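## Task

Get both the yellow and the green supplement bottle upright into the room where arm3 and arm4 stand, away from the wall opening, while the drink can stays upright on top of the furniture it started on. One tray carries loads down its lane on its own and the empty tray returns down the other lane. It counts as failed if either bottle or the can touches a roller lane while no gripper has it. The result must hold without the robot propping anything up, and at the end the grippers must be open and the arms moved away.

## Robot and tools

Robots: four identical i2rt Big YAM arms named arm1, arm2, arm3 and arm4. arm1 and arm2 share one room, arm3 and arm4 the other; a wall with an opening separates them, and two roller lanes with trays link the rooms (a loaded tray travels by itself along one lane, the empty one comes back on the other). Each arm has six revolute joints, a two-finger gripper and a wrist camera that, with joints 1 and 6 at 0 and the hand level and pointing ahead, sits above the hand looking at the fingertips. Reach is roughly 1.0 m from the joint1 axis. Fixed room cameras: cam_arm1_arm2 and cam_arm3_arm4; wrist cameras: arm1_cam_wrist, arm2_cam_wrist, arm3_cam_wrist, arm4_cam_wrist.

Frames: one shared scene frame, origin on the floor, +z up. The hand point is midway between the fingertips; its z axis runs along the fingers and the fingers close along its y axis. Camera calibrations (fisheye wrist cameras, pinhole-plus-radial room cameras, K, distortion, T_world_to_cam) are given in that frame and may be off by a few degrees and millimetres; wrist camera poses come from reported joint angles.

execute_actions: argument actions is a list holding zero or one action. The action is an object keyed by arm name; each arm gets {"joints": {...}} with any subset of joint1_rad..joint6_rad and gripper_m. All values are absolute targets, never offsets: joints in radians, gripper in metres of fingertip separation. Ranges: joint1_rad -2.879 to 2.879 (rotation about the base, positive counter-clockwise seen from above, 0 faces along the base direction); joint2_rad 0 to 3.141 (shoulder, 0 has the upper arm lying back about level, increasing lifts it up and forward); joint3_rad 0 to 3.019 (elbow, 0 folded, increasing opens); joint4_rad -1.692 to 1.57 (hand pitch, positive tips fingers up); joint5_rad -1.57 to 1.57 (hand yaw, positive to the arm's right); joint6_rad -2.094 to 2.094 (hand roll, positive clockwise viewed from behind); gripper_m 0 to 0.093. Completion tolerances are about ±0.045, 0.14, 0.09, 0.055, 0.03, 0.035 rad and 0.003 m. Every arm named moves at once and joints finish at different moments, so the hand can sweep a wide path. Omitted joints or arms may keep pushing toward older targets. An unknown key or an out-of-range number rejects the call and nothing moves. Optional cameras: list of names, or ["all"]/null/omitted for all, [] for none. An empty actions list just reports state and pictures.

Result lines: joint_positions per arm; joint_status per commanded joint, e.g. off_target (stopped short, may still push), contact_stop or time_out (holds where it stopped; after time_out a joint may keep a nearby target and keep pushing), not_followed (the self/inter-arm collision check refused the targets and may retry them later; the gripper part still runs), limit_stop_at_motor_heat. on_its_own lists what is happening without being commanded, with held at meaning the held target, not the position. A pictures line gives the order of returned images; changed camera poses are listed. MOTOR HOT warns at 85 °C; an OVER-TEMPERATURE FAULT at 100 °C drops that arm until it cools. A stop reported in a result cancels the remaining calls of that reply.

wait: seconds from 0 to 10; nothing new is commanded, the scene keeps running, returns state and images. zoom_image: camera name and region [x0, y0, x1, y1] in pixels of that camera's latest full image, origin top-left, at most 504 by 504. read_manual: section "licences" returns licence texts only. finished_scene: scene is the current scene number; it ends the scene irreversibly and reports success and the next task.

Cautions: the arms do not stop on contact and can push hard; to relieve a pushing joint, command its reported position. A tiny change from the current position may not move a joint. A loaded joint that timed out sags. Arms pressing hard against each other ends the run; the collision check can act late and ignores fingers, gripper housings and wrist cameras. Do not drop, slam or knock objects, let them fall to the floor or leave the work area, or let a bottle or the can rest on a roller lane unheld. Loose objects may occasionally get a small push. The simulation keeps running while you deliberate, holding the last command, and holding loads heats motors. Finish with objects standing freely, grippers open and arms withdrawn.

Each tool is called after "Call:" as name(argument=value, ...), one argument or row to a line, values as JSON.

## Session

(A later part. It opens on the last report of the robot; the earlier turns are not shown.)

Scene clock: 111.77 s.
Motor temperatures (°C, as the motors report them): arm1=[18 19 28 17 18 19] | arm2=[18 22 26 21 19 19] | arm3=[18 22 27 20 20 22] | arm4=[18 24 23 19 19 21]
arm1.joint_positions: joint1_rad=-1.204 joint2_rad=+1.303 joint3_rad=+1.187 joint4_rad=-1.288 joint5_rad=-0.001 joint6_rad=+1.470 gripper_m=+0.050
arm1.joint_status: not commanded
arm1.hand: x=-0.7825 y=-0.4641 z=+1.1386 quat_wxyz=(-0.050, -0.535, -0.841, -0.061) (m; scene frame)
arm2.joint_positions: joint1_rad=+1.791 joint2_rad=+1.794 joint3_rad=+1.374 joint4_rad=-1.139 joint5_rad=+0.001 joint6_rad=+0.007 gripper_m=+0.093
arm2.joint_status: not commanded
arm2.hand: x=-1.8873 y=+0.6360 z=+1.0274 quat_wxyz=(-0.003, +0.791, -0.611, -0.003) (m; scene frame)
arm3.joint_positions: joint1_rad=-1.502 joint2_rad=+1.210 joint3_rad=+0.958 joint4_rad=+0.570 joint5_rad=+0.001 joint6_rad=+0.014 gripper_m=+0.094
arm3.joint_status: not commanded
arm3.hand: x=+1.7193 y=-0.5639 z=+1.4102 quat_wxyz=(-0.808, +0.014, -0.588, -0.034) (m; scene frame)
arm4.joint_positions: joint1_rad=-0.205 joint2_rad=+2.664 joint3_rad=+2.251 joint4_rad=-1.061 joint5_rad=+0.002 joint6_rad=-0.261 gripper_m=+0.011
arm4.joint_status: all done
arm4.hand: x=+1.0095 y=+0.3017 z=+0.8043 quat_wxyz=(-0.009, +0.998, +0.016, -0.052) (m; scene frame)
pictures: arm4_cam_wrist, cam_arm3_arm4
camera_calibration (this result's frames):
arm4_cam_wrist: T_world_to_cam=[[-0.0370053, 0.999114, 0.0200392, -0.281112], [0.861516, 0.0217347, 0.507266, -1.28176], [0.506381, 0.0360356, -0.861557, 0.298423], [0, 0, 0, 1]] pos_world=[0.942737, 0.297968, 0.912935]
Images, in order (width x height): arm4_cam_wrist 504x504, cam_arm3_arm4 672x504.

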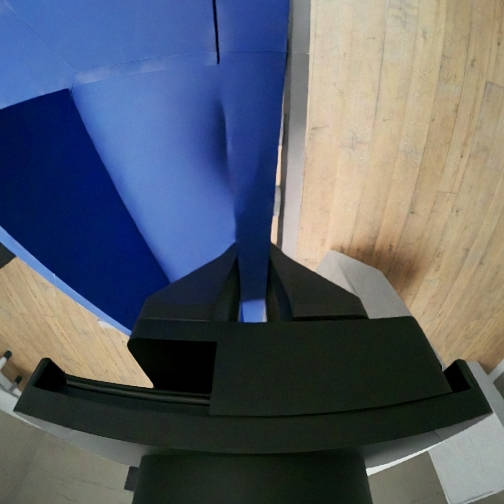

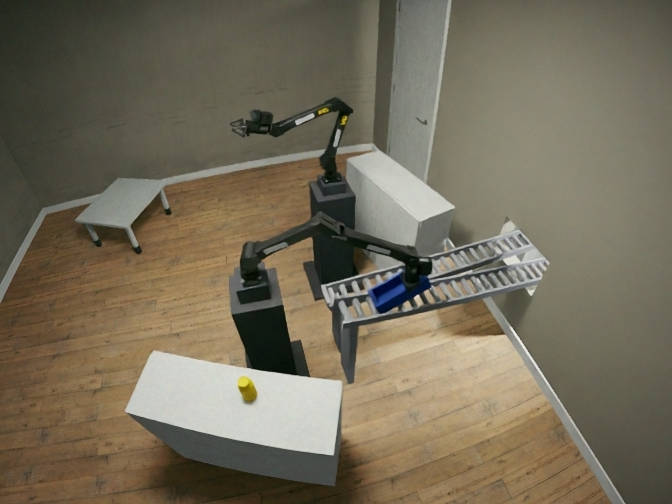

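Release and lift.

Call:
execute_actions(
  actions=[
    {"arm4":{"joints":{"gripper_m":0.035}}},
  ],
  cameras=[],
)

Call:
execute_actions(
  actions=[
    {"arm4":{"joints":{"joint2_rad":2.3,"joint4_rad":-1.4}},"arm2":{"joints":{"joint1_rad":0.2,"joint2_rad":1.6,"joint3_rad":1.3,"joint4_rad":-1.2}}},
  ],
  cameras=["cam_arm3_arm4","cam_arm1_arm2"],
)

Call:
wait(
  seconds=10,
)

Scene clock: 112.63 s.
Motor temperatures (°C, as the motors report them): arm1=[18 19 28 17 18 19] | arm2=[18 22 26 21 19 19] | arm3=[18 22 28 20 20 22] | arm4=[18 25 23 19 19 21]
arm1.joint_positions: joint1_rad=-1.204 joint2_rad=+1.303 joint3_rad=+1.187 joint4_rad=-1.288 joint5_rad=-0.001 joint6_rad=+1.470 gripper_m=+0.050
arm1.joint_status: not commanded
arm1.hand: x=-0.7825 y=-0.4641 z=+1.1386 quat_wxyz=(-0.050, -0.535, -0.841, -0.061) (m; scene frame)
arm2.joint_positions: joint1_rad=+1.791 joint2_rad=+1.794 joint3_rad=+1.374 joint4_rad=-1.139 joint5_rad=+0.001 joint6_rad=+0.007 gripper_m=+0.093
arm2.joint_status: not commanded
arm2.hand: x=-1.8873 y=+0.6360 z=+1.0274 quat_wxyz=(-0.003, +0.791, -0.611, -0.003) (m; scene frame)
arm3.joint_positions: joint1_rad=-1.502 joint2_rad=+1.210 joint3_rad=+0.958 joint4_rad=+0.570 joint5_rad=+0.001 joint6_rad=+0.014 gripper_m=+0.094
arm3.joint_status: not commanded
arm3.hand: x=+1.7193 y=-0.5639 z=+1.4102 quat_wxyz=(-0.808, +0.014, -0.588, -0.034) (m; scene frame)
arm4.joint_positions: joint1_rad=-0.205 joint2_rad=+2.663 joint3_rad=+2.251 joint4_rad=-1.061 joint5_rad=+0.002 joint6_rad=-0.248 gripper_m=+0.035
arm4.joint_status: all done
arm4.hand: x=+1.0094 y=+0.3018 z=+0.8046 quat_wxyz=(-0.009, +0.999, +0.010, -0.052) (m; scene frame)
pictures: none
No camera images: the call's "cameras" was empty. Leave "cameras" out to get every camera's image.

Scene clock: 114.47 s.
Motor temperatures (°C, as the motors report them): arm1=[18 19 28 17 18 19] | arm2=[18 22 26 21 19 19] | arm3=[18 22 28 20 20 22] | arm4=[18 25 23 19 19 21]
arm1.joint_positions: joint1_rad=-1.204 joint2_rad=+1.303 joint3_rad=+1.187 joint4_rad=-1.288 joint5_rad=-0.001 joint6_rad=+1.470 gripper_m=+0.050
arm1.joint_status: not commanded
arm1.hand: x=-0.7825 y=-0.4641 z=+1.1386 quat_wxyz=(-0.050, -0.535, -0.841, -0.061) (m; scene frame)
arm2.joint_positions: joint1_rad=+0.193 joint2_rad=+1.601 joint3_rad=+1.296 joint4_rad=-1.190 joint5_rad=+0.001 joint6_rad=+0.007 gripper_m=+0.093
arm2.joint_status: all done
arm2.hand: x=-1.2812 y=+0.2429 z=+1.0941 quat_wxyz=(-0.039, +0.114, -0.993, -0.002) (m; scene frame)
arm3.joint_positions: joint1_rad=-1.502 joint2_rad=+1.210 joint3_rad=+0.958 joint4_rad=+0.570 joint5_rad=+0.001 joint6_rad=+0.014 gripper_m=+0.094
arm3.joint_status: not commanded
arm3.hand: x=+1.7193 y=-0.5639 z=+1.4102 quat_wxyz=(-0.808, +0.014, -0.588, -0.034) (m; scene frame)
arm4.joint_positions: joint1_rad=-0.205 joint2_rad=+2.303 joint3_rad=+2.253 joint4_rad=-1.394 joint5_rad=+0.002 joint6_rad=-0.248 gripper_m=+0.035
arm4.joint_status: all done
arm4.hand: x=+1.0365 y=+0.2978 z=+1.0612 quat_wxyz=(-0.013, +0.998, +0.010, -0.066) (m; scene frame)
pictures: cam_arm1_arm2, cam_arm3_arm4
Images, in order (width x height): cam_arm1_arm2 672x504, cam_arm3_arm4 672x504.

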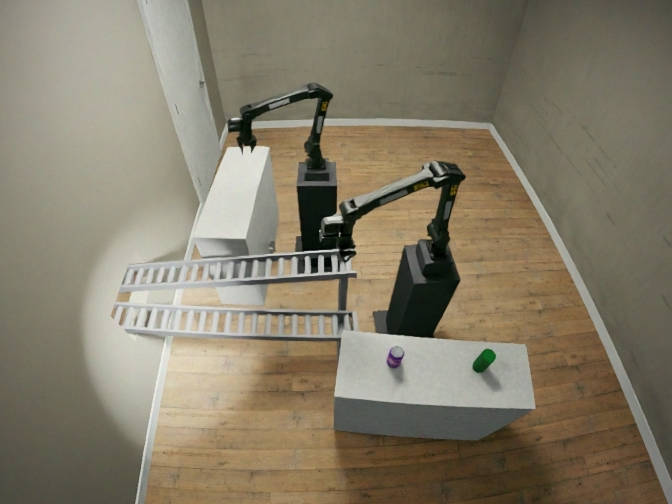

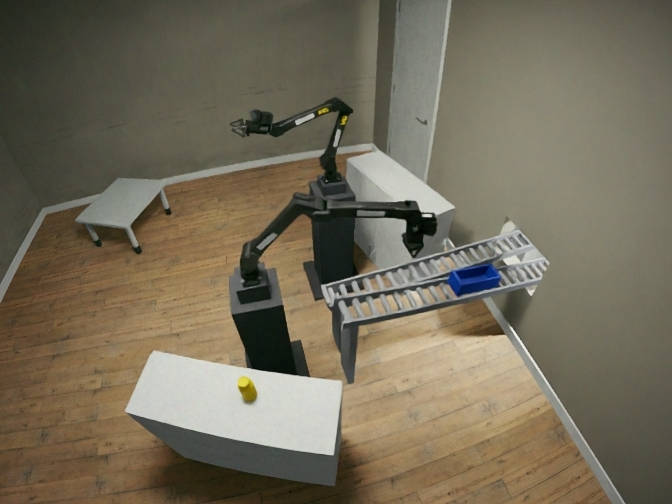

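Scene clock: 124.47 s.
Motor temperatures (°C, as the motors report them): arm1=[18 19 28 17 18 19] | arm2=[18 22 25 21 19 19] | arm3=[18 22 29 20 20 22] | arm4=[18 25 24 19 19 21]
arm1.joint_positions: joint1_rad=-1.204 joint2_rad=+1.303 joint3_rad=+1.187 joint4_rad=-1.288 joint5_rad=-0.001 joint6_rad=+1.470 gripper_m=+0.050
arm1.joint_status: not commanded
arm1.hand: x=-0.7825 y=-0.4641 z=+1.1386 quat_wxyz=(-0.050, -0.535, -0.841, -0.061) (m; scene frame)
arm2.joint_positions: joint1_rad=+0.193 joint2_rad=+1.601 joint3_rad=+1.296 joint4_rad=-1.190 joint5_rad=+0.001 joint6_rad=+0.007 gripper_m=+0.093
arm2.joint_status: all done
arm2.hand: x=-1.2812 y=+0.2429 z=+1.0941 quat_wxyz=(-0.039, +0.114, -0.993, -0.002) (m; scene frame)
arm3.joint_positions: joint1_rad=-1.502 joint2_rad=+1.210 joint3_rad=+0.958 joint4_rad=+0.570 joint5_rad=+0.001 joint6_rad=+0.014 gripper_m=+0.094
arm3.joint_status: not commanded
arm3.hand: x=+1.7193 y=-0.5639 z=+1.4102 quat_wxyz=(-0.808, +0.014, -0.588, -0.034) (m; scene frame)
arm4.joint_positions: joint1_rad=-0.205 joint2_rad=+2.303 joint3_rad=+2.253 joint4_rad=-1.394 joint5_rad=+0.002 joint6_rad=-0.248 gripper_m=+0.035
arm4.joint_status: all done
arm4.hand: x=+1.0365 y=+0.2978 z=+1.0612 quat_wxyz=(-0.013, +0.998, +0.010, -0.066) (m; scene frame)
wait: 10.00 s; at rest by 0.27 s
pictures: arm1_cam_wrist, arm2_cam_wrist, arm3_cam_wrist, arm4_cam_wrist, cam_arm1_arm2, cam_arm3_arm4
camera_calibration (this result's frames):
arm1_cam_wrist: T_world_to_cam=[[-0.890233, -0.423415, -0.167944, -0.698744], [-0.438241, 0.695603, 0.569281, -0.664047], [-0.12422, 0.580393, -0.804807, 1.21185], [0, 0, 0, 1]] pos_world=[-0.762522, -0.537293, 1.23598]
arm2_cam_wrist: T_world_to_cam=[[0.217281, -0.976109, -0.000616883, 0.517404], [-0.827731, -0.184587, 0.529895, -1.59694], [-0.517349, -0.114625, -0.848063, 0.418129], [0, 0, 0, 1]] pos_world=[-1.21794, 0.258197, 1.20113]
arm3_cam_wrist: T_world_to_cam=[[0.0738668, -0.997226, -0.0091427, -0.678268], [-0.324477, -0.0153638, -0.945769, 1.885], [0.943005, 0.0728276, -0.324712, -0.999586], [0, 0, 0, 1]] pos_world=[1.60436, -0.574628, 1.452]
arm4_cam_wrist: T_world_to_cam=[[-0.0235801, 0.99938, 0.0261364, -0.301792], [0.876172, 0.00806925, 0.481931, -1.41948], [0.481422, 0.034264, -0.875819, 0.547745], [0, 0, 0, 1]] pos_world=[0.972897, 0.294292, 1.17171]
Images, in order (width x height): arm1_cam_wrist 504x504, arm2_cam_wrist 504x504, arm3_cam_wrist 504x504, arm4_cam_wrist 504x504, cam_arm1_arm2 672x504, cam_arm3_arm4 672x504.

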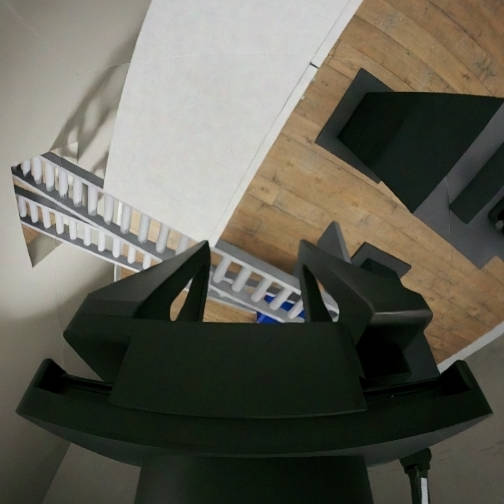

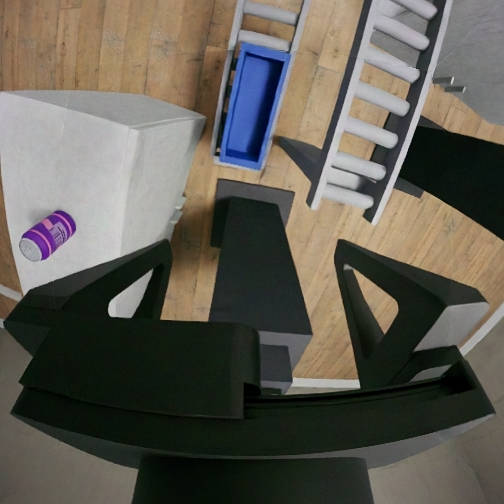

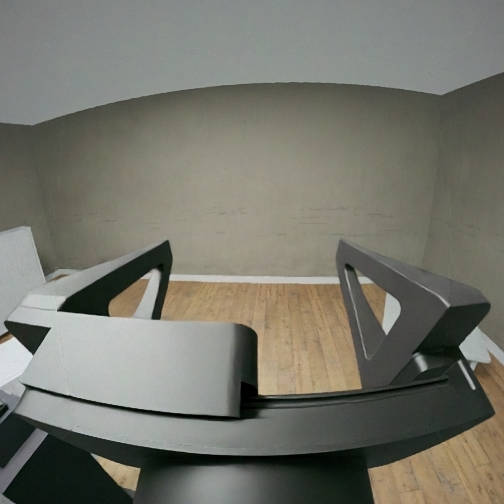

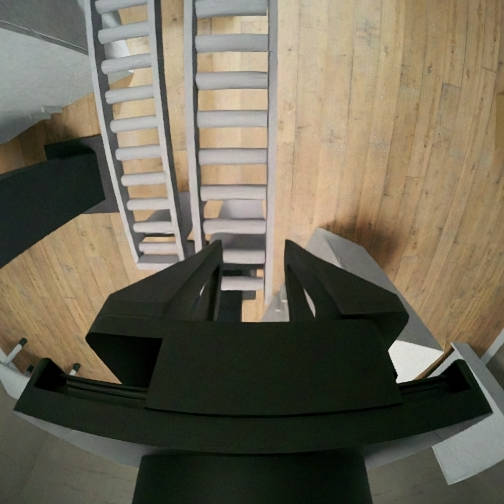

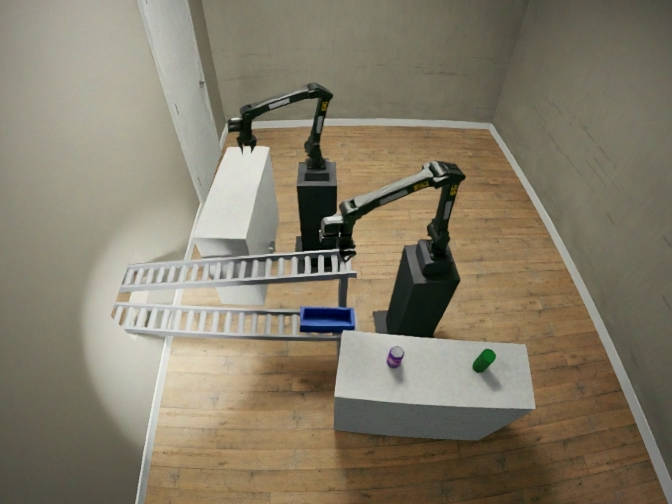

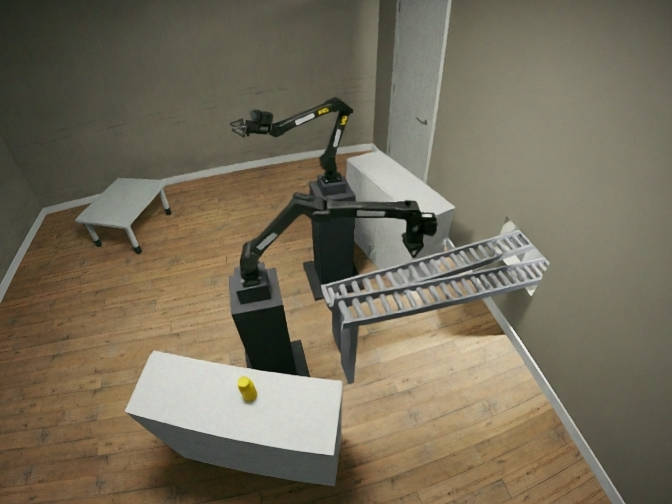

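Call:
execute_actions(
  actions=[
    {"arm2":{"joints":{"joint1_rad":0.262,"joint2_rad":2.35,"joint3_rad":1.48,"joint4_rad":-0.67,"joint6_rad":0.30,"gripper_m":0.05}},"arm4":{"joints":{"joint1_rad":0.27,"joint2_rad":1.9,"joint3_rad":1.5,"joint4_rad":-1.1,"joint6_rad":0,"gripper_m":0.09}}},
  ],
  cameras=["arm2_cam_wrist"],
)

Scene clock: 128.27 s.
Motor temperatures (°C, as the motors report them): arm1=[18 19 28 17 18 19] | arm2=[18 22 25 21 19 19] | arm3=[18 22 29 20 20 22] | arm4=[18 25 24 19 19 21]
arm1.joint_positions: joint1_rad=-1.204 joint2_rad=+1.303 joint3_rad=+1.187 joint4_rad=-1.288 joint5_rad=-0.001 joint6_rad=+1.470 gripper_m=+0.050
arm1.joint_status: not commanded
arm1.hand: x=-0.7825 y=-0.4641 z=+1.1386 quat_wxyz=(-0.050, -0.535, -0.841, -0.061) (m; scene frame)
arm2.joint_positions: joint1_rad=+0.267 joint2_rad=+2.369 joint3_rad=+1.465 joint4_rad=-0.682 joint5_rad=+0.001 joint6_rad=+0.291 gripper_m=+0.050
arm2.joint_status: all done
arm2.hand: x=-1.2061 y=+0.3034 z=+0.7466 quat_wxyz=(+0.007, +0.010, -1.000, +0.004) (m; scene frame)
arm3.joint_positions: joint1_rad=-1.502 joint2_rad=+1.210 joint3_rad=+0.958 joint4_rad=+0.570 joint5_rad=+0.001 joint6_rad=+0.014 gripper_m=+0.094
arm3.joint_status: not commanded
arm3.hand: x=+1.7193 y=-0.5639 z=+1.4102 quat_wxyz=(-0.808, +0.014, -0.588, -0.034) (m; scene frame)
arm4.joint_positions: joint1_rad=+0.263 joint2_rad=+1.913 joint3_rad=+1.488 joint4_rad=-1.106 joint5_rad=-0.001 joint6_rad=-0.013 gripper_m=+0.090
arm4.joint_status: all done
arm4.hand: x=+1.2005 y=-0.0054 z=+1.0194 quat_wxyz=(+0.005, +0.992, +0.126, -0.026) (m; scene frame)
pictures: arm2_cam_wrist
camera_calibration (this result's frames):
arm2_cam_wrist: T_world_to_cam=[[0.00930462, -0.999944, 0.00508605, 0.312068], [-0.796622, -0.00433818, 0.604462, -1.41223], [-0.604406, -0.00967596, -0.796617, -0.00599787], [0, 0, 0, 1]] pos_world=[-1.13154, 0.305866, 0.847275]
Images, in order (width x height): arm2_cam_wrist 504x504.

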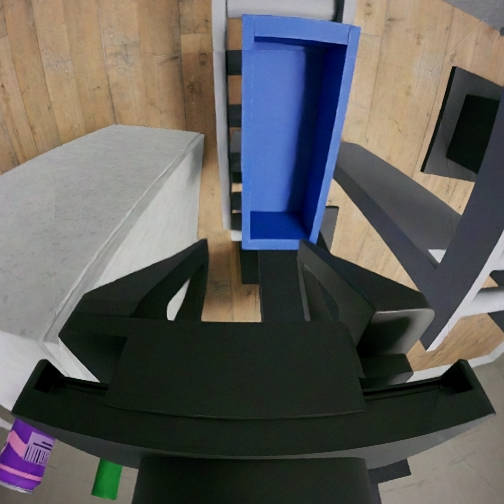

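Call:
execute_actions(
  actions=[
    {"arm2":{"joints":{"joint1_rad":0.27,"joint2_rad":2.72,"joint3_rad":1.74,"joint4_rad":-0.55}}},
  ],
  cameras=["arm2_cam_wrist"],
)

Scene clock: 130.07 s.
Motor temperatures (°C, as the motors report them): arm1=[18 19 28 17 18 19] | arm2=[18 22 25 21 19 19] | arm3=[18 22 30 20 20 22] | arm4=[18 25 24 19 19 21]
arm1.joint_positions: joint1_rad=-1.204 joint2_rad=+1.303 joint3_rad=+1.187 joint4_rad=-1.288 joint5_rad=-0.001 joint6_rad=+1.470 gripper_m=+0.050
arm1.joint_status: not commanded
arm1.hand: x=-0.7825 y=-0.4641 z=+1.1386 quat_wxyz=(-0.050, -0.535, -0.841, -0.061) (m; scene frame)
arm2.joint_positions: joint1_rad=+0.267 joint2_rad=+2.743 joint3_rad=+1.720 joint4_rad=-0.553 joint5_rad=+0.001 joint6_rad=+0.291 gripper_m=+0.050
arm2.joint_status: all done
arm2.hand: x=-1.1847 y=+0.3097 z=+0.5896 quat_wxyz=(+0.002, +0.009, -1.000, +0.003) (m; scene frame)
arm3.joint_positions: joint1_rad=-1.502 joint2_rad=+1.210 joint3_rad=+0.958 joint4_rad=+0.570 joint5_rad=+0.001 joint6_rad=+0.014 gripper_m=+0.094
arm3.joint_status: not commanded
arm3.hand: x=+1.7193 y=-0.5639 z=+1.4102 quat_wxyz=(-0.808, +0.014, -0.588, -0.034) (m; scene frame)
arm4.joint_positions: joint1_rad=+0.263 joint2_rad=+1.913 joint3_rad=+1.488 joint4_rad=-1.106 joint5_rad=-0.001 joint6_rad=-0.013 gripper_m=+0.090
arm4.joint_status: not commanded
arm4.hand: x=+1.2005 y=-0.0054 z=+1.0194 quat_wxyz=(+0.005, +0.992, +0.126, -0.026) (m; scene frame)
pictures: arm2_cam_wrist
camera_calibration (this result's frames):
arm2_cam_wrist: T_world_to_cam=[[0.00892704, -0.999958, 0.00192377, 0.320305], [-0.802733, -0.00601912, 0.596309, -1.30224], [-0.596272, -0.00686755, -0.802753, -0.105739], [0, 0, 0, 1]] pos_world=[-1.11126, 0.311727, 0.69104]
Images, in order (width x height): arm2_cam_wrist 504x504.

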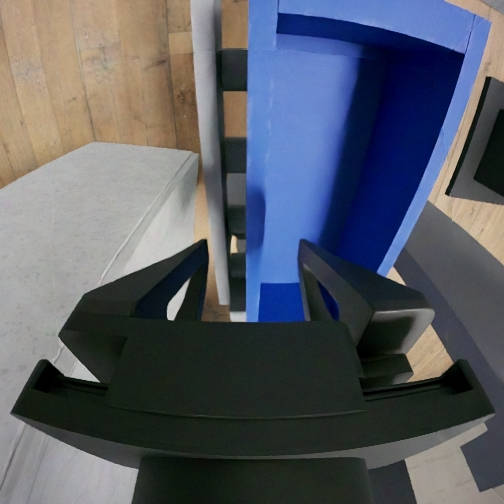

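Call:
execute_actions(
  actions=[
    {"arm2":{"joints":{"gripper_m":0.0}}},
  ],
  cameras=[],
)

Call:
execute_actions(
  actions=[
    {"arm2":{"joints":{"joint2_rad":2.07,"joint3_rad":1.59,"joint4_rad":-1.07}}},
  ],
  cameras=[],
)

Call:
execute_actions(
  actions=[
    {"arm2":{"joints":{"joint1_rad":-0.136,"joint2_rad":2.2,"joint3_rad":1.83,"joint4_rad":-1.17,"joint6_rad":-0.10}}},
  ],
  cameras=["arm2_cam_wrist","cam_arm1_arm2"],
)

Scene clock: 131.50 s.
Motor temperatures (°C, as the motors report them): arm1=[18 19 28 17 18 19] | arm2=[18 22 25 21 19 19] | arm3=[18 22 30 20 20 22] | arm4=[18 25 24 19 19 21]
arm1.joint_positions: joint1_rad=-1.204 joint2_rad=+1.303 joint3_rad=+1.187 joint4_rad=-1.288 joint5_rad=-0.001 joint6_rad=+1.470 gripper_m=+0.050
arm1.joint_status: not commanded
arm1.hand: x=-0.7825 y=-0.4641 z=+1.1386 quat_wxyz=(-0.050, -0.535, -0.841, -0.061) (m; scene frame)
arm2.joint_positions: joint1_rad=+0.267 joint2_rad=+2.743 joint3_rad=+1.720 joint4_rad=-0.553 joint5_rad=+0.001 joint6_rad=+0.291 gripper_m=+0.001
arm2.joint_status: all done
arm2.hand: x=-1.1847 y=+0.3097 z=+0.5896 quat_wxyz=(+0.002, +0.009, -1.000, +0.003) (m; scene frame)
arm3.joint_positions: joint1_rad=-1.502 joint2_rad=+1.210 joint3_rad=+0.958 joint4_rad=+0.570 joint5_rad=+0.001 joint6_rad=+0.014 gripper_m=+0.094
arm3.joint_status: not commanded
arm3.hand: x=+1.7193 y=-0.5639 z=+1.4102 quat_wxyz=(-0.808, +0.014, -0.588, -0.034) (m; scene frame)
arm4.joint_positions: joint1_rad=+0.263 joint2_rad=+1.913 joint3_rad=+1.488 joint4_rad=-1.106 joint5_rad=-0.001 joint6_rad=-0.013 gripper_m=+0.090
arm4.joint_status: not commanded
arm4.hand: x=+1.2005 y=-0.0054 z=+1.0194 quat_wxyz=(+0.005, +0.992, +0.126, -0.026) (m; scene frame)
pictures: none
No camera images: the call's "cameras" was empty. Leave "cameras" out to get every camera's image.

Scene clock: 133.17 s.
Motor temperatures (°C, as the motors report them): arm1=[18 19 29 17 18 19] | arm2=[18 22 25 21 19 19] | arm3=[18 22 30 20 20 22] | arm4=[18 25 24 19 19 21]
arm1.joint_positions: joint1_rad=-1.204 joint2_rad=+1.303 joint3_rad=+1.187 joint4_rad=-1.288 joint5_rad=-0.001 joint6_rad=+1.470 gripper_m=+0.050
arm1.joint_status: not commanded
arm1.hand: x=-0.7825 y=-0.4641 z=+1.1386 quat_wxyz=(-0.050, -0.535, -0.841, -0.061) (m; scene frame)
arm2.joint_positions: joint1_rad=+0.267 joint2_rad=+2.071 joint3_rad=+1.579 joint4_rad=-1.059 joint5_rad=+0.001 joint6_rad=+0.291 gripper_m=+0.001
arm2.joint_status: all done
arm2.hand: x=-1.1761 y=+0.3138 z=+0.9506 quat_wxyz=(-0.010, +0.009, -1.000, -0.001) (m; scene frame)
arm3.joint_positions: joint1_rad=-1.502 joint2_rad=+1.210 joint3_rad=+0.958 joint4_rad=+0.570 joint5_rad=+0.001 joint6_rad=+0.014 gripper_m=+0.094
arm3.joint_status: not commanded
arm3.hand: x=+1.7193 y=-0.5639 z=+1.4102 quat_wxyz=(-0.808, +0.014, -0.588, -0.034) (m; scene frame)
arm4.joint_positions: joint1_rad=+0.263 joint2_rad=+1.913 joint3_rad=+1.488 joint4_rad=-1.106 joint5_rad=-0.001 joint6_rad=-0.013 gripper_m=+0.090
arm4.joint_status: not commanded
arm4.hand: x=+1.2005 y=-0.0054 z=+1.0194 quat_wxyz=(+0.005, +0.992, +0.126, -0.026) (m; scene frame)
pictures: none
No camera images: the call's "cameras" was empty. Leave "cameras" out to get every camera's image.

Scene clock: 134.97 s.
Motor temperatures (°C, as the motors report them): arm1=[18 19 29 17 18 19] | arm2=[18 22 25 21 19 19] | arm3=[18 22 30 20 20 22] | arm4=[18 25 24 19 19 21]
arm1.joint_positions: joint1_rad=-1.204 joint2_rad=+1.303 joint3_rad=+1.187 joint4_rad=-1.288 joint5_rad=-0.001 joint6_rad=+1.470 gripper_m=+0.050
arm1.joint_status: not commanded
arm1.hand: x=-0.7825 y=-0.4641 z=+1.1386 quat_wxyz=(-0.050, -0.535, -0.841, -0.061) (m; scene frame)
arm2.joint_positions: joint1_rad=-0.131 joint2_rad=+2.212 joint3_rad=+1.789 joint4_rad=-1.158 joint5_rad=+0.001 joint6_rad=-0.091 gripper_m=+0.001
arm2.joint_status: all done
arm2.hand: x=-1.1061 y=+0.0719 z=+0.9381 quat_wxyz=(+0.005, +0.001, -1.000, +0.002) (m; scene frame)
arm3.joint_positions: joint1_rad=-1.502 joint2_rad=+1.210 joint3_rad=+0.958 joint4_rad=+0.570 joint5_rad=+0.001 joint6_rad=+0.014 gripper_m=+0.094
arm3.joint_status: not commanded
arm3.hand: x=+1.7193 y=-0.5639 z=+1.4102 quat_wxyz=(-0.808, +0.014, -0.588, -0.034) (m; scene frame)
arm4.joint_positions: joint1_rad=+0.263 joint2_rad=+1.913 joint3_rad=+1.488 joint4_rad=-1.106 joint5_rad=-0.001 joint6_rad=-0.013 gripper_m=+0.090
arm4.joint_status: not commanded
arm4.hand: x=+1.2005 y=-0.0054 z=+1.0194 quat_wxyz=(+0.005, +0.992, +0.126, -0.026) (m; scene frame)
pictures: arm2_cam_wrist, cam_arm1_arm2
camera_calibration (this result's frames):
arm2_cam_wrist: T_world_to_cam=[[-0.00787622, -0.999969, -0.000109447, 0.0644995], [-0.799241, 0.00622942, 0.600978, -1.44975], [-0.600959, 0.00482091, -0.799265, 0.20998], [0, 0, 0, 1]] pos_world=[-1.03201, 0.0725163, 1.03911]
Images, in order (width x height): arm2_cam_wrist 504x504, cam_arm1_arm2 672x504.

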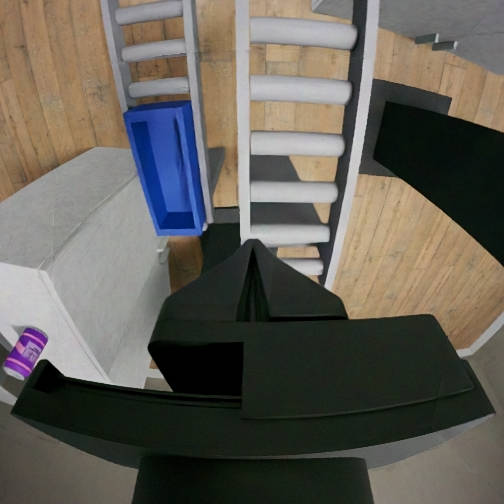

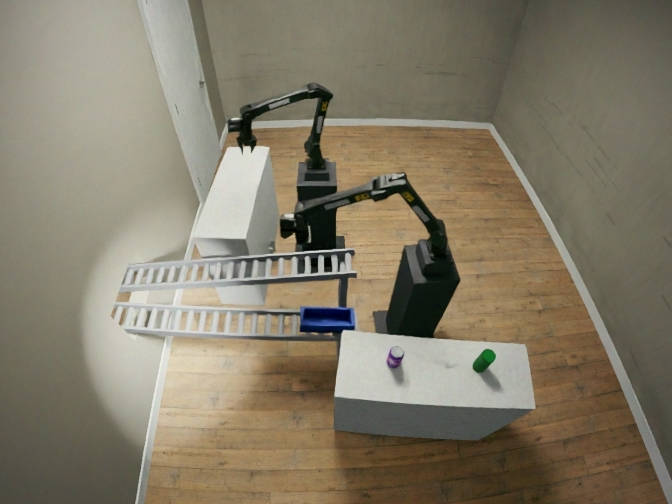

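Call:
execute_actions(
  actions=[
    {"arm2":{"joints":{"joint1_rad":0.255,"joint2_rad":2.35,"joint3_rad":1.6,"joint4_rad":-0.8,"joint6_rad":0.30,"gripper_m":0.045}}},
  ],
  cameras=[],
)

Call:
execute_actions(
  actions=[
    {"arm2":{"joints":{"joint2_rad":2.835,"joint3_rad":1.84,"joint4_rad":-0.53}}},
  ],
  cameras=["arm2_cam_wrist"],
)

Call:
execute_actions(
  actions=[
    {"arm2":{"joints":{"gripper_m":0.0}}},
  ],
  cameras=[],
)

Scene clock: 137.13 s.
Motor temperatures (°C, as the motors report them): arm1=[18 19 29 17 18 19] | arm2=[18 23 25 21 19 19] | arm3=[18 22 30 20 20 22] | arm4=[18 25 24 19 19 21]
arm1.joint_positions: joint1_rad=-1.204 joint2_rad=+1.303 joint3_rad=+1.187 joint4_rad=-1.288 joint5_rad=-0.001 joint6_rad=+1.470 gripper_m=+0.050
arm1.joint_status: not commanded
arm1.hand: x=-0.7825 y=-0.4641 z=+1.1386 quat_wxyz=(-0.050, -0.535, -0.841, -0.061) (m; scene frame)
arm2.joint_positions: joint1_rad=+0.250 joint2_rad=+2.371 joint3_rad=+1.589 joint4_rad=-0.812 joint5_rad=-0.001 joint6_rad=+0.291 gripper_m=+0.045
arm2.joint_status: all done
arm2.hand: x=-1.1711 y=+0.3037 z=+0.7773 quat_wxyz=(+0.010, +0.000, -1.000, +0.004) (m; scene frame)
arm3.joint_positions: joint1_rad=-1.502 joint2_rad=+1.210 joint3_rad=+0.958 joint4_rad=+0.570 joint5_rad=+0.001 joint6_rad=+0.014 gripper_m=+0.094
arm3.joint_status: not commanded
arm3.hand: x=+1.7193 y=-0.5639 z=+1.4102 quat_wxyz=(-0.808, +0.014, -0.588, -0.034) (m; scene frame)
arm4.joint_positions: joint1_rad=+0.263 joint2_rad=+1.913 joint3_rad=+1.488 joint4_rad=-1.106 joint5_rad=-0.001 joint6_rad=-0.013 gripper_m=+0.090
arm4.joint_status: not commanded
arm4.hand: x=+1.2005 y=-0.0054 z=+1.0194 quat_wxyz=(+0.005, +0.992, +0.126, -0.026) (m; scene frame)
pictures: none
No camera images: the call's "cameras" was empty. Leave "cameras" out to get every camera's image.

Scene clock: 138.73 s.
Motor temperatures (°C, as the motors report them): arm1=[18 19 29 17 18 19] | arm2=[18 23 25 21 19 19] | arm3=[18 22 30 20 20 22] | arm4=[18 25 24 19 19 21]
arm1.joint_positions: joint1_rad=-1.204 joint2_rad=+1.303 joint3_rad=+1.187 joint4_rad=-1.288 joint5_rad=-0.001 joint6_rad=+1.470 gripper_m=+0.050
arm1.joint_status: not commanded
arm1.hand: x=-0.7825 y=-0.4641 z=+1.1386 quat_wxyz=(-0.050, -0.535, -0.841, -0.061) (m; scene frame)
arm2.joint_positions: joint1_rad=+0.250 joint2_rad=+2.849 joint3_rad=+1.819 joint4_rad=-0.538 joint5_rad=-0.001 joint6_rad=+0.291 gripper_m=+0.045
arm2.joint_status: all done
arm2.hand: x=-1.1753 y=+0.3015 z=+0.5479 quat_wxyz=(-0.002, +0.000, -1.000, +0.001) (m; scene frame)
arm3.joint_positions: joint1_rad=-1.502 joint2_rad=+1.210 joint3_rad=+0.958 joint4_rad=+0.570 joint5_rad=+0.001 joint6_rad=+0.014 gripper_m=+0.094
arm3.joint_status: not commanded
arm3.hand: x=+1.7193 y=-0.5639 z=+1.4102 quat_wxyz=(-0.808, +0.014, -0.588, -0.034) (m; scene frame)
arm4.joint_positions: joint1_rad=+0.263 joint2_rad=+1.913 joint3_rad=+1.488 joint4_rad=-1.106 joint5_rad=-0.001 joint6_rad=-0.013 gripper_m=+0.090
arm4.joint_status: not commanded
arm4.hand: x=+1.2005 y=-0.0054 z=+1.0194 quat_wxyz=(+0.005, +0.992, +0.126, -0.026) (m; scene frame)
pictures: arm2_cam_wrist
camera_calibration (this result's frames):
arm2_cam_wrist: T_world_to_cam=[[-0.00935372, -0.999954, -0.00230429, 0.293009], [-0.806972, 0.00618767, 0.590557, -1.27539], [-0.590515, 0.0073834, -0.806993, -0.128842], [0, 0, 0, 1]] pos_world=[-1.10255, 0.301839, 0.649893]
Images, in order (width x height): arm2_cam_wrist 504x504.

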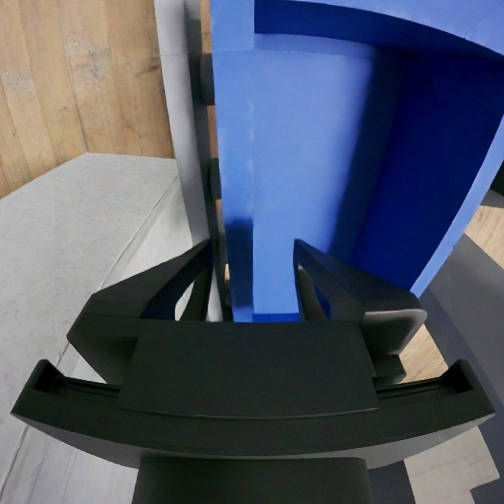

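Scene clock: 139.33 s.
Motor temperatures (°C, as the motors report them): arm1=[18 19 29 17 18 19] | arm2=[18 23 25 21 19 19] | arm3=[18 22 30 20 20 22] | arm4=[18 25 24 19 19 21]
arm1.joint_positions: joint1_rad=-1.204 joint2_rad=+1.303 joint3_rad=+1.187 joint4_rad=-1.288 joint5_rad=-0.001 joint6_rad=+1.470 gripper_m=+0.050
arm1.joint_status: not commanded
arm1.hand: x=-0.7825 y=-0.4641 z=+1.1386 quat_wxyz=(-0.050, -0.535, -0.841, -0.061) (m; scene frame)
arm2.joint_positions: joint1_rad=+0.254 joint2_rad=+2.849 joint3_rad=+1.819 joint4_rad=-0.536 joint5_rad=-0.007 joint6_rad=+0.293 gripper_m=+0.011
arm2.joint_status: gripper_m off_target (ended at +0.011, target +0.000)
arm2.hand: x=-1.1759 y=+0.3053 z=+0.5479 quat_wxyz=(-0.002, +0.002, -1.000, -0.002) (m; scene frame)
arm3.joint_positions: joint1_rad=-1.502 joint2_rad=+1.210 joint3_rad=+0.958 joint4_rad=+0.570 joint5_rad=+0.001 joint6_rad=+0.014 gripper_m=+0.094
arm3.joint_status: not commanded
arm3.hand: x=+1.7193 y=-0.5639 z=+1.4102 quat_wxyz=(-0.808, +0.014, -0.588, -0.034) (m; scene frame)
arm4.joint_positions: joint1_rad=+0.263 joint2_rad=+1.913 joint3_rad=+1.488 joint4_rad=-1.106 joint5_rad=-0.001 joint6_rad=-0.013 gripper_m=+0.090
arm4.joint_status: not commanded
arm4.hand: x=+1.2005 y=-0.0054 z=+1.0194 quat_wxyz=(+0.005, +0.992, +0.126, -0.026) (m; scene frame)
pictures: none
No camera images: the call's "cameras" was empty. Leave "cameras" out to get every camera's image.

Call:
execute_actions(
  actions=[
    {"arm2":{"joints":{"joint2_rad":2.07,"joint3_rad":1.59,"joint4_rad":-1.07}}},
  ],
  cameras=[],
)

Call:
execute_actions(
  actions=[
    {"arm2":{"joints":{"joint1_rad":-0.155,"joint2_rad":2.2,"joint3_rad":1.83,"joint4_rad":-1.17,"joint6_rad":-0.115}}},
  ],
  cameras=["arm2_cam_wrist","cam_arm1_arm2"],
)

Call:
execute_actions(
  actions=[
    {"arm2":{"joints":{"joint2_rad":2.46,"joint3_rad":1.82,"joint4_rad":-0.9}}},
  ],
  cameras=["arm2_cam_wrist","cam_arm1_arm2"],
)

Scene clock: 141.87 s.
Motor temperatures (°C, as the motors report them): arm1=[18 19 29 17 18 19] | arm2=[18 23 25 21 19 19] | arm3=[18 22 30 20 20 22] | arm4=[18 25 24 19 19 21]
arm1.joint_positions: joint1_rad=-1.204 joint2_rad=+1.303 joint3_rad=+1.187 joint4_rad=-1.288 joint5_rad=-0.001 joint6_rad=+1.470 gripper_m=+0.050
arm1.joint_status: not commanded
arm1.hand: x=-0.7825 y=-0.4641 z=+1.1386 quat_wxyz=(-0.050, -0.535, -0.841, -0.061) (m; scene frame)
arm2.joint_positions: joint1_rad=+0.261 joint2_rad=+2.085 joint3_rad=+1.576 joint4_rad=-1.059 joint5_rad=-0.006 joint6_rad=+0.302 gripper_m=+0.011
arm2.joint_status: all done
arm2.hand: x=-1.1780 y=+0.3104 z=+0.9416 quat_wxyz=(-0.002, +0.001, -1.000, -0.002) (m; scene frame)
arm3.joint_positions: joint1_rad=-1.502 joint2_rad=+1.210 joint3_rad=+0.958 joint4_rad=+0.570 joint5_rad=+0.001 joint6_rad=+0.014 gripper_m=+0.094
arm3.joint_status: not commanded
arm3.hand: x=+1.7193 y=-0.5639 z=+1.4102 quat_wxyz=(-0.808, +0.014, -0.588, -0.034) (m; scene frame)
arm4.joint_positions: joint1_rad=+0.263 joint2_rad=+1.913 joint3_rad=+1.488 joint4_rad=-1.106 joint5_rad=-0.001 joint6_rad=-0.013 gripper_m=+0.090
arm4.joint_status: not commanded
arm4.hand: x=+1.2005 y=-0.0054 z=+1.0194 quat_wxyz=(+0.005, +0.992, +0.126, -0.026) (m; scene frame)
pictures: none
No camera images: the call's "cameras" was empty. Leave "cameras" out to get every camera's image.

Scene clock: 143.73 s.
Motor temperatures (°C, as the motors report them): arm1=[18 19 29 17 18 19] | arm2=[18 23 25 21 19 19] | arm3=[18 22 30 20 20 22] | arm4=[18 25 24 19 19 21]
arm1.joint_positions: joint1_rad=-1.204 joint2_rad=+1.303 joint3_rad=+1.187 joint4_rad=-1.288 joint5_rad=-0.001 joint6_rad=+1.470 gripper_m=+0.050
arm1.joint_status: not commanded
arm1.hand: x=-0.7825 y=-0.4641 z=+1.1386 quat_wxyz=(-0.050, -0.535, -0.841, -0.061) (m; scene frame)
arm2.joint_positions: joint1_rad=-0.151 joint2_rad=+2.231 joint3_rad=+1.780 joint4_rad=-1.158 joint5_rad=-0.002 joint6_rad=-0.106 gripper_m=+0.011
arm2.joint_status: all done
arm2.hand: x=-1.1135 y=+0.0601 z=+0.9234 quat_wxyz=(+0.018, -0.001, -1.000, -0.001) (m; scene frame)
arm3.joint_positions: joint1_rad=-1.502 joint2_rad=+1.210 joint3_rad=+0.958 joint4_rad=+0.570 joint5_rad=+0.001 joint6_rad=+0.014 gripper_m=+0.094
arm3.joint_status: not commanded
arm3.hand: x=+1.7193 y=-0.5639 z=+1.4102 quat_wxyz=(-0.808, +0.014, -0.588, -0.034) (m; scene frame)
arm4.joint_positions: joint1_rad=+0.263 joint2_rad=+1.913 joint3_rad=+1.488 joint4_rad=-1.106 joint5_rad=-0.001 joint6_rad=-0.013 gripper_m=+0.090
arm4.joint_status: not commanded
arm4.hand: x=+1.2005 y=-0.0054 z=+1.0194 quat_wxyz=(+0.005, +0.992, +0.126, -0.026) (m; scene frame)
pictures: arm2_cam_wrist, cam_arm1_arm2
camera_calibration (this result's frames):
arm2_cam_wrist: T_world_to_cam=[[-0.012707, -0.999899, -0.00634177, 0.052981], [-0.782738, 0.00600022, 0.622322, -1.44808], [-0.622221, 0.0128718, -0.782735, 0.154398], [0, 0, 0, 1]] pos_world=[-1.03672, 0.059677, 1.02236]
Images, in order (width x height): arm2_cam_wrist 504x504, cam_arm1_arm2 672x504.

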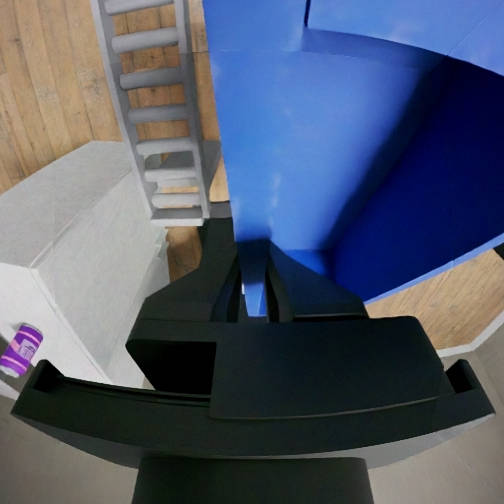

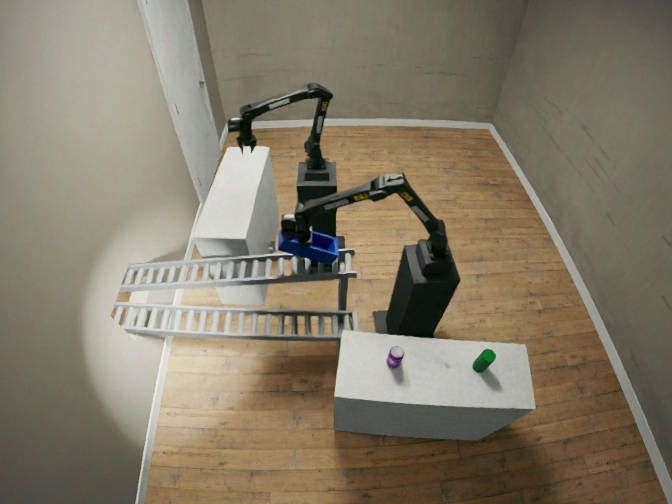

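Scene clock: 144.73 s.
Motor temperatures (°C, as the motors report them): arm1=[18 19 29 17 18 19] | arm2=[18 23 25 21 19 19] | arm3=[18 22 31 20 20 22] | arm4=[18 25 24 19 19 21]
arm1.joint_positions: joint1_rad=-1.204 joint2_rad=+1.303 joint3_rad=+1.187 joint4_rad=-1.288 joint5_rad=-0.001 joint6_rad=+1.470 gripper_m=+0.050
arm1.joint_status: not commanded
arm1.hand: x=-0.7825 y=-0.4641 z=+1.1386 quat_wxyz=(-0.050, -0.535, -0.841, -0.061) (m; scene frame)
arm2.joint_positions: joint1_rad=-0.151 joint2_rad=+2.449 joint3_rad=+1.810 joint4_rad=-0.895 joint5_rad=-0.005 joint6_rad=-0.109 gripper_m=+0.011
arm2.joint_status: all done
arm2.hand: x=-1.0834 y=+0.0571 z=+0.7939 quat_wxyz=(-0.019, +0.000, -1.000, +0.001) (m; scene frame)
arm3.joint_positions: joint1_rad=-1.502 joint2_rad=+1.210 joint3_rad=+0.958 joint4_rad=+0.570 joint5_rad=+0.001 joint6_rad=+0.014 gripper_m=+0.094
arm3.joint_status: not commanded
arm3.hand: x=+1.7193 y=-0.5639 z=+1.4102 quat_wxyz=(-0.808, +0.014, -0.588, -0.034) (m; scene frame)
arm4.joint_positions: joint1_rad=+0.263 joint2_rad=+1.913 joint3_rad=+1.488 joint4_rad=-1.106 joint5_rad=-0.001 joint6_rad=-0.013 gripper_m=+0.090
arm4.joint_status: not commanded
arm4.hand: x=+1.2005 y=-0.0054 z=+1.0194 quat_wxyz=(+0.005, +0.992, +0.126, -0.026) (m; scene frame)
pictures: arm2_cam_wrist, cam_arm1_arm2
camera_calibration (this result's frames):
arm2_cam_wrist: T_world_to_cam=[[-0.00911558, -0.999957, -0.00173285, 0.0497985], [-0.826759, 0.00656191, 0.562518, -1.3442], [-0.562482, 0.00656033, -0.826783, 0.171877], [0, 0, 0, 1]] pos_world=[-1.0142, 0.0574893, 0.898329]
Images, in order (width x height): arm2_cam_wrist 504x504, cam_arm1_arm2 672x504.

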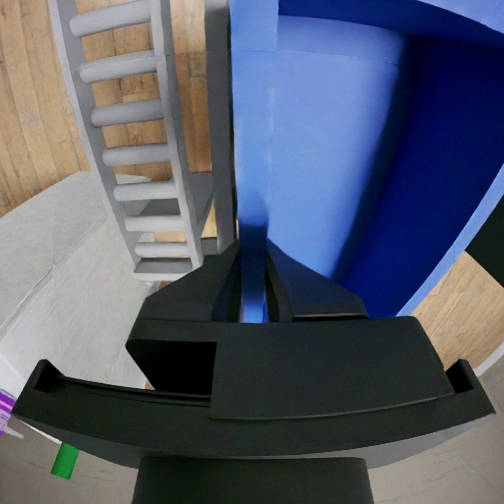

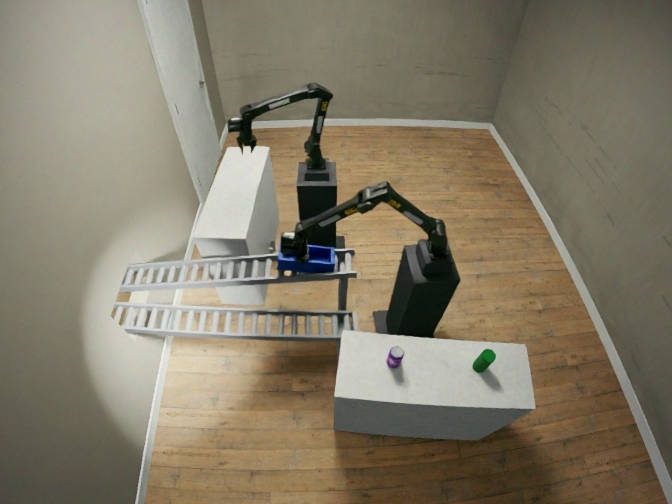

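Flat. Release, lift, check.

Call:
execute_actions(
  actions=[
    {"arm2":{"joints":{"gripper_m":0.035}}},
  ],
  cameras=[],
)

Call:
execute_actions(
  actions=[
    {"arm2":{"joints":{"joint2_rad":1.79,"joint3_rad":1.37,"joint4_rad":-1.14,"joint6_rad":0}}},
  ],
  cameras=[],
)

Call:
execute_actions(
  actions=[
    {"arm2":{"joints":{"joint1_rad":1.785,"gripper_m":0.093}}},
  ],
  cameras=["arm2_cam_wrist","cam_arm1_arm2"],
)

Call:
execute_actions(
  actions=[
    {"arm2":{"joints":{"joint2_rad":2.10,"joint3_rad":1.405,"joint4_rad":-0.84}}},
  ],
  cameras=["arm2_cam_wrist"],
)

Call:
execute_actions(
  actions=[
    {"arm2":{"joints":{"gripper_m":0.04}}},
  ],
  cameras=["cam_arm1_arm2"],
)

Scene clock: 145.80 s.
Motor temperatures (°C, as the motors report them): arm1=[18 19 29 17 18 19] | arm2=[18 23 25 21 19 19] | arm3=[18 22 31 20 20 22] | arm4=[18 25 24 19 19 21]
arm1.joint_positions: joint1_rad=-1.204 joint2_rad=+1.303 joint3_rad=+1.187 joint4_rad=-1.288 joint5_rad=-0.001 joint6_rad=+1.470 gripper_m=+0.050
arm1.joint_status: not commanded
arm1.hand: x=-0.7825 y=-0.4641 z=+1.1386 quat_wxyz=(-0.050, -0.535, -0.841, -0.061) (m; scene frame)
arm2.joint_positions: joint1_rad=-0.151 joint2_rad=+2.450 joint3_rad=+1.810 joint4_rad=-0.895 joint5_rad=-0.004 joint6_rad=-0.109 gripper_m=+0.035
arm2.joint_status: all done
arm2.hand: x=-1.0837 y=+0.0570 z=+0.7934 quat_wxyz=(-0.019, +0.000, -1.000, +0.002) (m; scene frame)
arm3.joint_positions: joint1_rad=-1.502 joint2_rad=+1.210 joint3_rad=+0.958 joint4_rad=+0.570 joint5_rad=+0.001 joint6_rad=+0.014 gripper_m=+0.094
arm3.joint_status: not commanded
arm3.hand: x=+1.7193 y=-0.5639 z=+1.4102 quat_wxyz=(-0.808, +0.014, -0.588, -0.034) (m; scene frame)
arm4.joint_positions: joint1_rad=+0.263 joint2_rad=+1.913 joint3_rad=+1.488 joint4_rad=-1.106 joint5_rad=-0.001 joint6_rad=-0.013 gripper_m=+0.090
arm4.joint_status: not commanded
arm4.hand: x=+1.2005 y=-0.0054 z=+1.0194 quat_wxyz=(+0.005, +0.992, +0.126, -0.026) (m; scene frame)
pictures: none
No camera images: the call's "cameras" was empty. Leave "cameras" out to get every camera's image.

Scene clock: 147.40 s.
Motor temperatures (°C, as the motors report them): arm1=[18 19 29 17 18 19] | arm2=[18 23 25 21 19 19] | arm3=[18 22 31 20 20 22] | arm4=[18 25 24 19 19 21]
arm1.joint_positions: joint1_rad=-1.204 joint2_rad=+1.303 joint3_rad=+1.187 joint4_rad=-1.288 joint5_rad=-0.001 joint6_rad=+1.470 gripper_m=+0.050
arm1.joint_status: not commanded
arm1.hand: x=-0.7825 y=-0.4641 z=+1.1386 quat_wxyz=(-0.050, -0.535, -0.841, -0.061) (m; scene frame)
arm2.joint_positions: joint1_rad=-0.151 joint2_rad=+1.783 joint3_rad=+1.373 joint4_rad=-1.130 joint5_rad=-0.004 joint6_rad=-0.009 gripper_m=+0.035
arm2.joint_status: all done
arm2.hand: x=-1.2292 y=+0.0736 z=+1.0357 quat_wxyz=(-0.016, -0.050, -0.999, +0.000) (m; scene frame)
arm3.joint_positions: joint1_rad=-1.502 joint2_rad=+1.210 joint3_rad=+0.958 joint4_rad=+0.570 joint5_rad=+0.001 joint6_rad=+0.014 gripper_m=+0.094
arm3.joint_status: not commanded
arm3.hand: x=+1.7193 y=-0.5639 z=+1.4102 quat_wxyz=(-0.808, +0.014, -0.588, -0.034) (m; scene frame)
arm4.joint_positions: joint1_rad=+0.263 joint2_rad=+1.913 joint3_rad=+1.488 joint4_rad=-1.106 joint5_rad=-0.001 joint6_rad=-0.013 gripper_m=+0.090
arm4.joint_status: not commanded
arm4.hand: x=+1.2005 y=-0.0054 z=+1.0194 quat_wxyz=(+0.005, +0.992, +0.126, -0.026) (m; scene frame)
pictures: none
No camera images: the call's "cameras" was empty. Leave "cameras" out to get every camera's image.

Scene clock: 149.53 s.
Motor temperatures (°C, as the motors report them): arm1=[18 19 29 17 18 19] | arm2=[18 23 25 21 19 19] | arm3=[18 22 31 20 20 22] | arm4=[18 25 24 19 19 21]
arm1.joint_positions: joint1_rad=-1.204 joint2_rad=+1.303 joint3_rad=+1.187 joint4_rad=-1.288 joint5_rad=-0.001 joint6_rad=+1.470 gripper_m=+0.050
arm1.joint_status: not commanded
arm1.hand: x=-0.7825 y=-0.4641 z=+1.1386 quat_wxyz=(-0.050, -0.535, -0.841, -0.061) (m; scene frame)
arm2.joint_positions: joint1_rad=+1.792 joint2_rad=+1.786 joint3_rad=+1.373 joint4_rad=-1.130 joint5_rad=-0.001 joint6_rad=-0.007 gripper_m=+0.093
arm2.joint_status: all done
arm2.hand: x=-1.8889 y=+0.6380 z=+1.0314 quat_wxyz=(-0.007, +0.796, -0.605, -0.010) (m; scene frame)
arm3.joint_positions: joint1_rad=-1.502 joint2_rad=+1.210 joint3_rad=+0.958 joint4_rad=+0.570 joint5_rad=+0.001 joint6_rad=+0.014 gripper_m=+0.094
arm3.joint_status: not commanded
arm3.hand: x=+1.7193 y=-0.5639 z=+1.4102 quat_wxyz=(-0.808, +0.014, -0.588, -0.034) (m; scene frame)
arm4.joint_positions: joint1_rad=+0.263 joint2_rad=+1.913 joint3_rad=+1.488 joint4_rad=-1.106 joint5_rad=-0.001 joint6_rad=-0.013 gripper_m=+0.090
arm4.joint_status: not commanded
arm4.hand: x=+1.2005 y=-0.0054 z=+1.0194 quat_wxyz=(+0.005, +0.992, +0.126, -0.026) (m; scene frame)
pictures: arm2_cam_wrist, cam_arm1_arm2
camera_calibration (this result's frames):
arm2_cam_wrist: T_world_to_cam=[[0.966041, 0.258358, -0.00385276, 1.66514], [0.213682, -0.79043, 0.574073, 0.31433], [0.145271, -0.555402, -0.818795, 1.59848], [0, 0, 0, 1]] pos_world=[-1.90798, 0.706053, 1.1348]
Images, in order (width x height): arm2_cam_wrist 504x504, cam_arm1_arm2 672x504.

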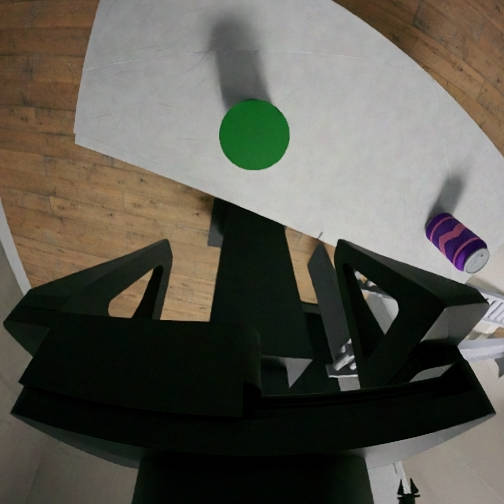

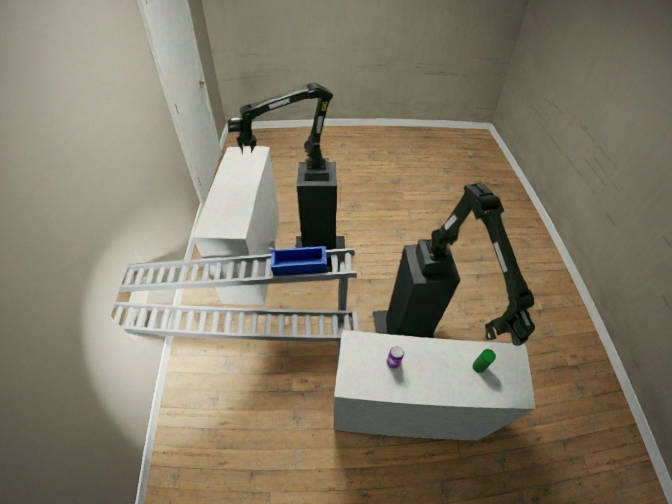

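Scene clock: 150.83 s.
Motor temperatures (°C, as the motors report them): arm1=[18 19 29 17 18 19] | arm2=[18 23 25 21 19 19] | arm3=[18 22 31 20 20 22] | arm4=[18 25 24 19 19 21]
arm1.joint_positions: joint1_rad=-1.204 joint2_rad=+1.303 joint3_rad=+1.187 joint4_rad=-1.288 joint5_rad=-0.001 joint6_rad=+1.470 gripper_m=+0.050
arm1.joint_status: not commanded
arm1.hand: x=-0.7825 y=-0.4641 z=+1.1386 quat_wxyz=(-0.050, -0.535, -0.841, -0.061) (m; scene frame)
arm2.joint_positions: joint1_rad=+1.792 joint2_rad=+2.120 joint3_rad=+1.376 joint4_rad=-0.853 joint5_rad=-0.001 joint6_rad=-0.007 gripper_m=+0.093
arm2.joint_status: all done
arm2.hand: x=-1.8955 y=+0.6626 z=+0.8578 quat_wxyz=(+0.009, +0.796, -0.605, +0.012) (m; scene frame)
arm3.joint_positions: joint1_rad=-1.502 joint2_rad=+1.210 joint3_rad=+0.958 joint4_rad=+0.570 joint5_rad=+0.001 joint6_rad=+0.014 gripper_m=+0.094
arm3.joint_status: not commanded
arm3.hand: x=+1.7193 y=-0.5639 z=+1.4102 quat_wxyz=(-0.808, +0.014, -0.588, -0.034) (m; scene frame)
arm4.joint_positions: joint1_rad=+0.263 joint2_rad=+1.913 joint3_rad=+1.488 joint4_rad=-1.106 joint5_rad=-0.001 joint6_rad=-0.013 gripper_m=+0.090
arm4.joint_status: not commanded
arm4.hand: x=+1.2005 y=-0.0054 z=+1.0194 quat_wxyz=(+0.005, +0.992, +0.126, -0.026) (m; scene frame)
pictures: arm2_cam_wrist
camera_calibration (this result's frames):
arm2_cam_wrist: T_world_to_cam=[[0.966105, 0.258123, -0.00370375, 1.66457], [0.20523, -0.759273, 0.617564, 0.360828], [0.156596, -0.597391, -0.786512, 1.49262], [0, 0, 0, 1]] pos_world=[-1.91594, 0.735981, 0.957294]
Images, in order (width x height): arm2_cam_wrist 504x504.

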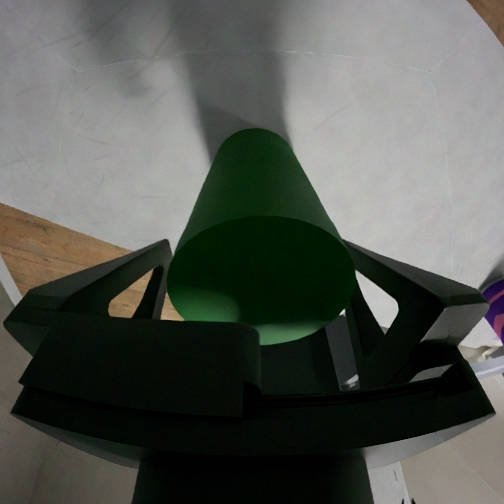

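Scene clock: 151.43 s.
Motor temperatures (°C, as the motors report them): arm1=[18 19 29 17 18 19] | arm2=[18 23 25 21 19 19] | arm3=[18 22 31 20 20 22] | arm4=[18 25 24 19 19 21]
arm1.joint_positions: joint1_rad=-1.204 joint2_rad=+1.303 joint3_rad=+1.187 joint4_rad=-1.288 joint5_rad=-0.001 joint6_rad=+1.470 gripper_m=+0.050
arm1.joint_status: not commanded
arm1.hand: x=-0.7825 y=-0.4641 z=+1.1386 quat_wxyz=(-0.050, -0.535, -0.841, -0.061) (m; scene frame)
arm2.joint_positions: joint1_rad=+1.792 joint2_rad=+2.120 joint3_rad=+1.376 joint4_rad=-0.852 joint5_rad=+0.000 joint6_rad=-0.007 gripper_m=+0.064
arm2.joint_status: gripper_m off_target (ended at +0.064, target +0.040)
arm2.hand: x=-1.8952 y=+0.6628 z=+0.8578 quat_wxyz=(+0.009, +0.796, -0.605, +0.012) (m; scene frame)
arm3.joint_positions: joint1_rad=-1.502 joint2_rad=+1.210 joint3_rad=+0.958 joint4_rad=+0.570 joint5_rad=+0.001 joint6_rad=+0.014 gripper_m=+0.094
arm3.joint_status: not commanded
arm3.hand: x=+1.7193 y=-0.5639 z=+1.4102 quat_wxyz=(-0.808, +0.014, -0.588, -0.034) (m; scene frame)
arm4.joint_positions: joint1_rad=+0.263 joint2_rad=+1.913 joint3_rad=+1.488 joint4_rad=-1.106 joint5_rad=-0.001 joint6_rad=-0.013 gripper_m=+0.090
arm4.joint_status: not commanded
arm4.hand: x=+1.2005 y=-0.0054 z=+1.0194 quat_wxyz=(+0.005, +0.992, +0.126, -0.026) (m; scene frame)
pictures: cam_arm1_arm2
Images, in order (width x height): cam_arm1_arm2 672x504.

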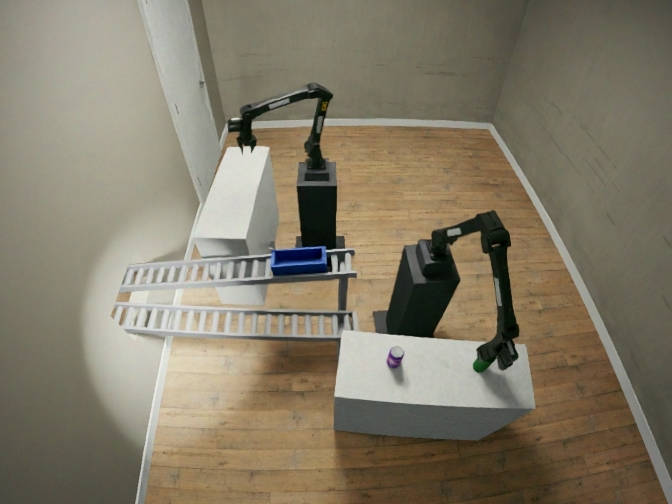

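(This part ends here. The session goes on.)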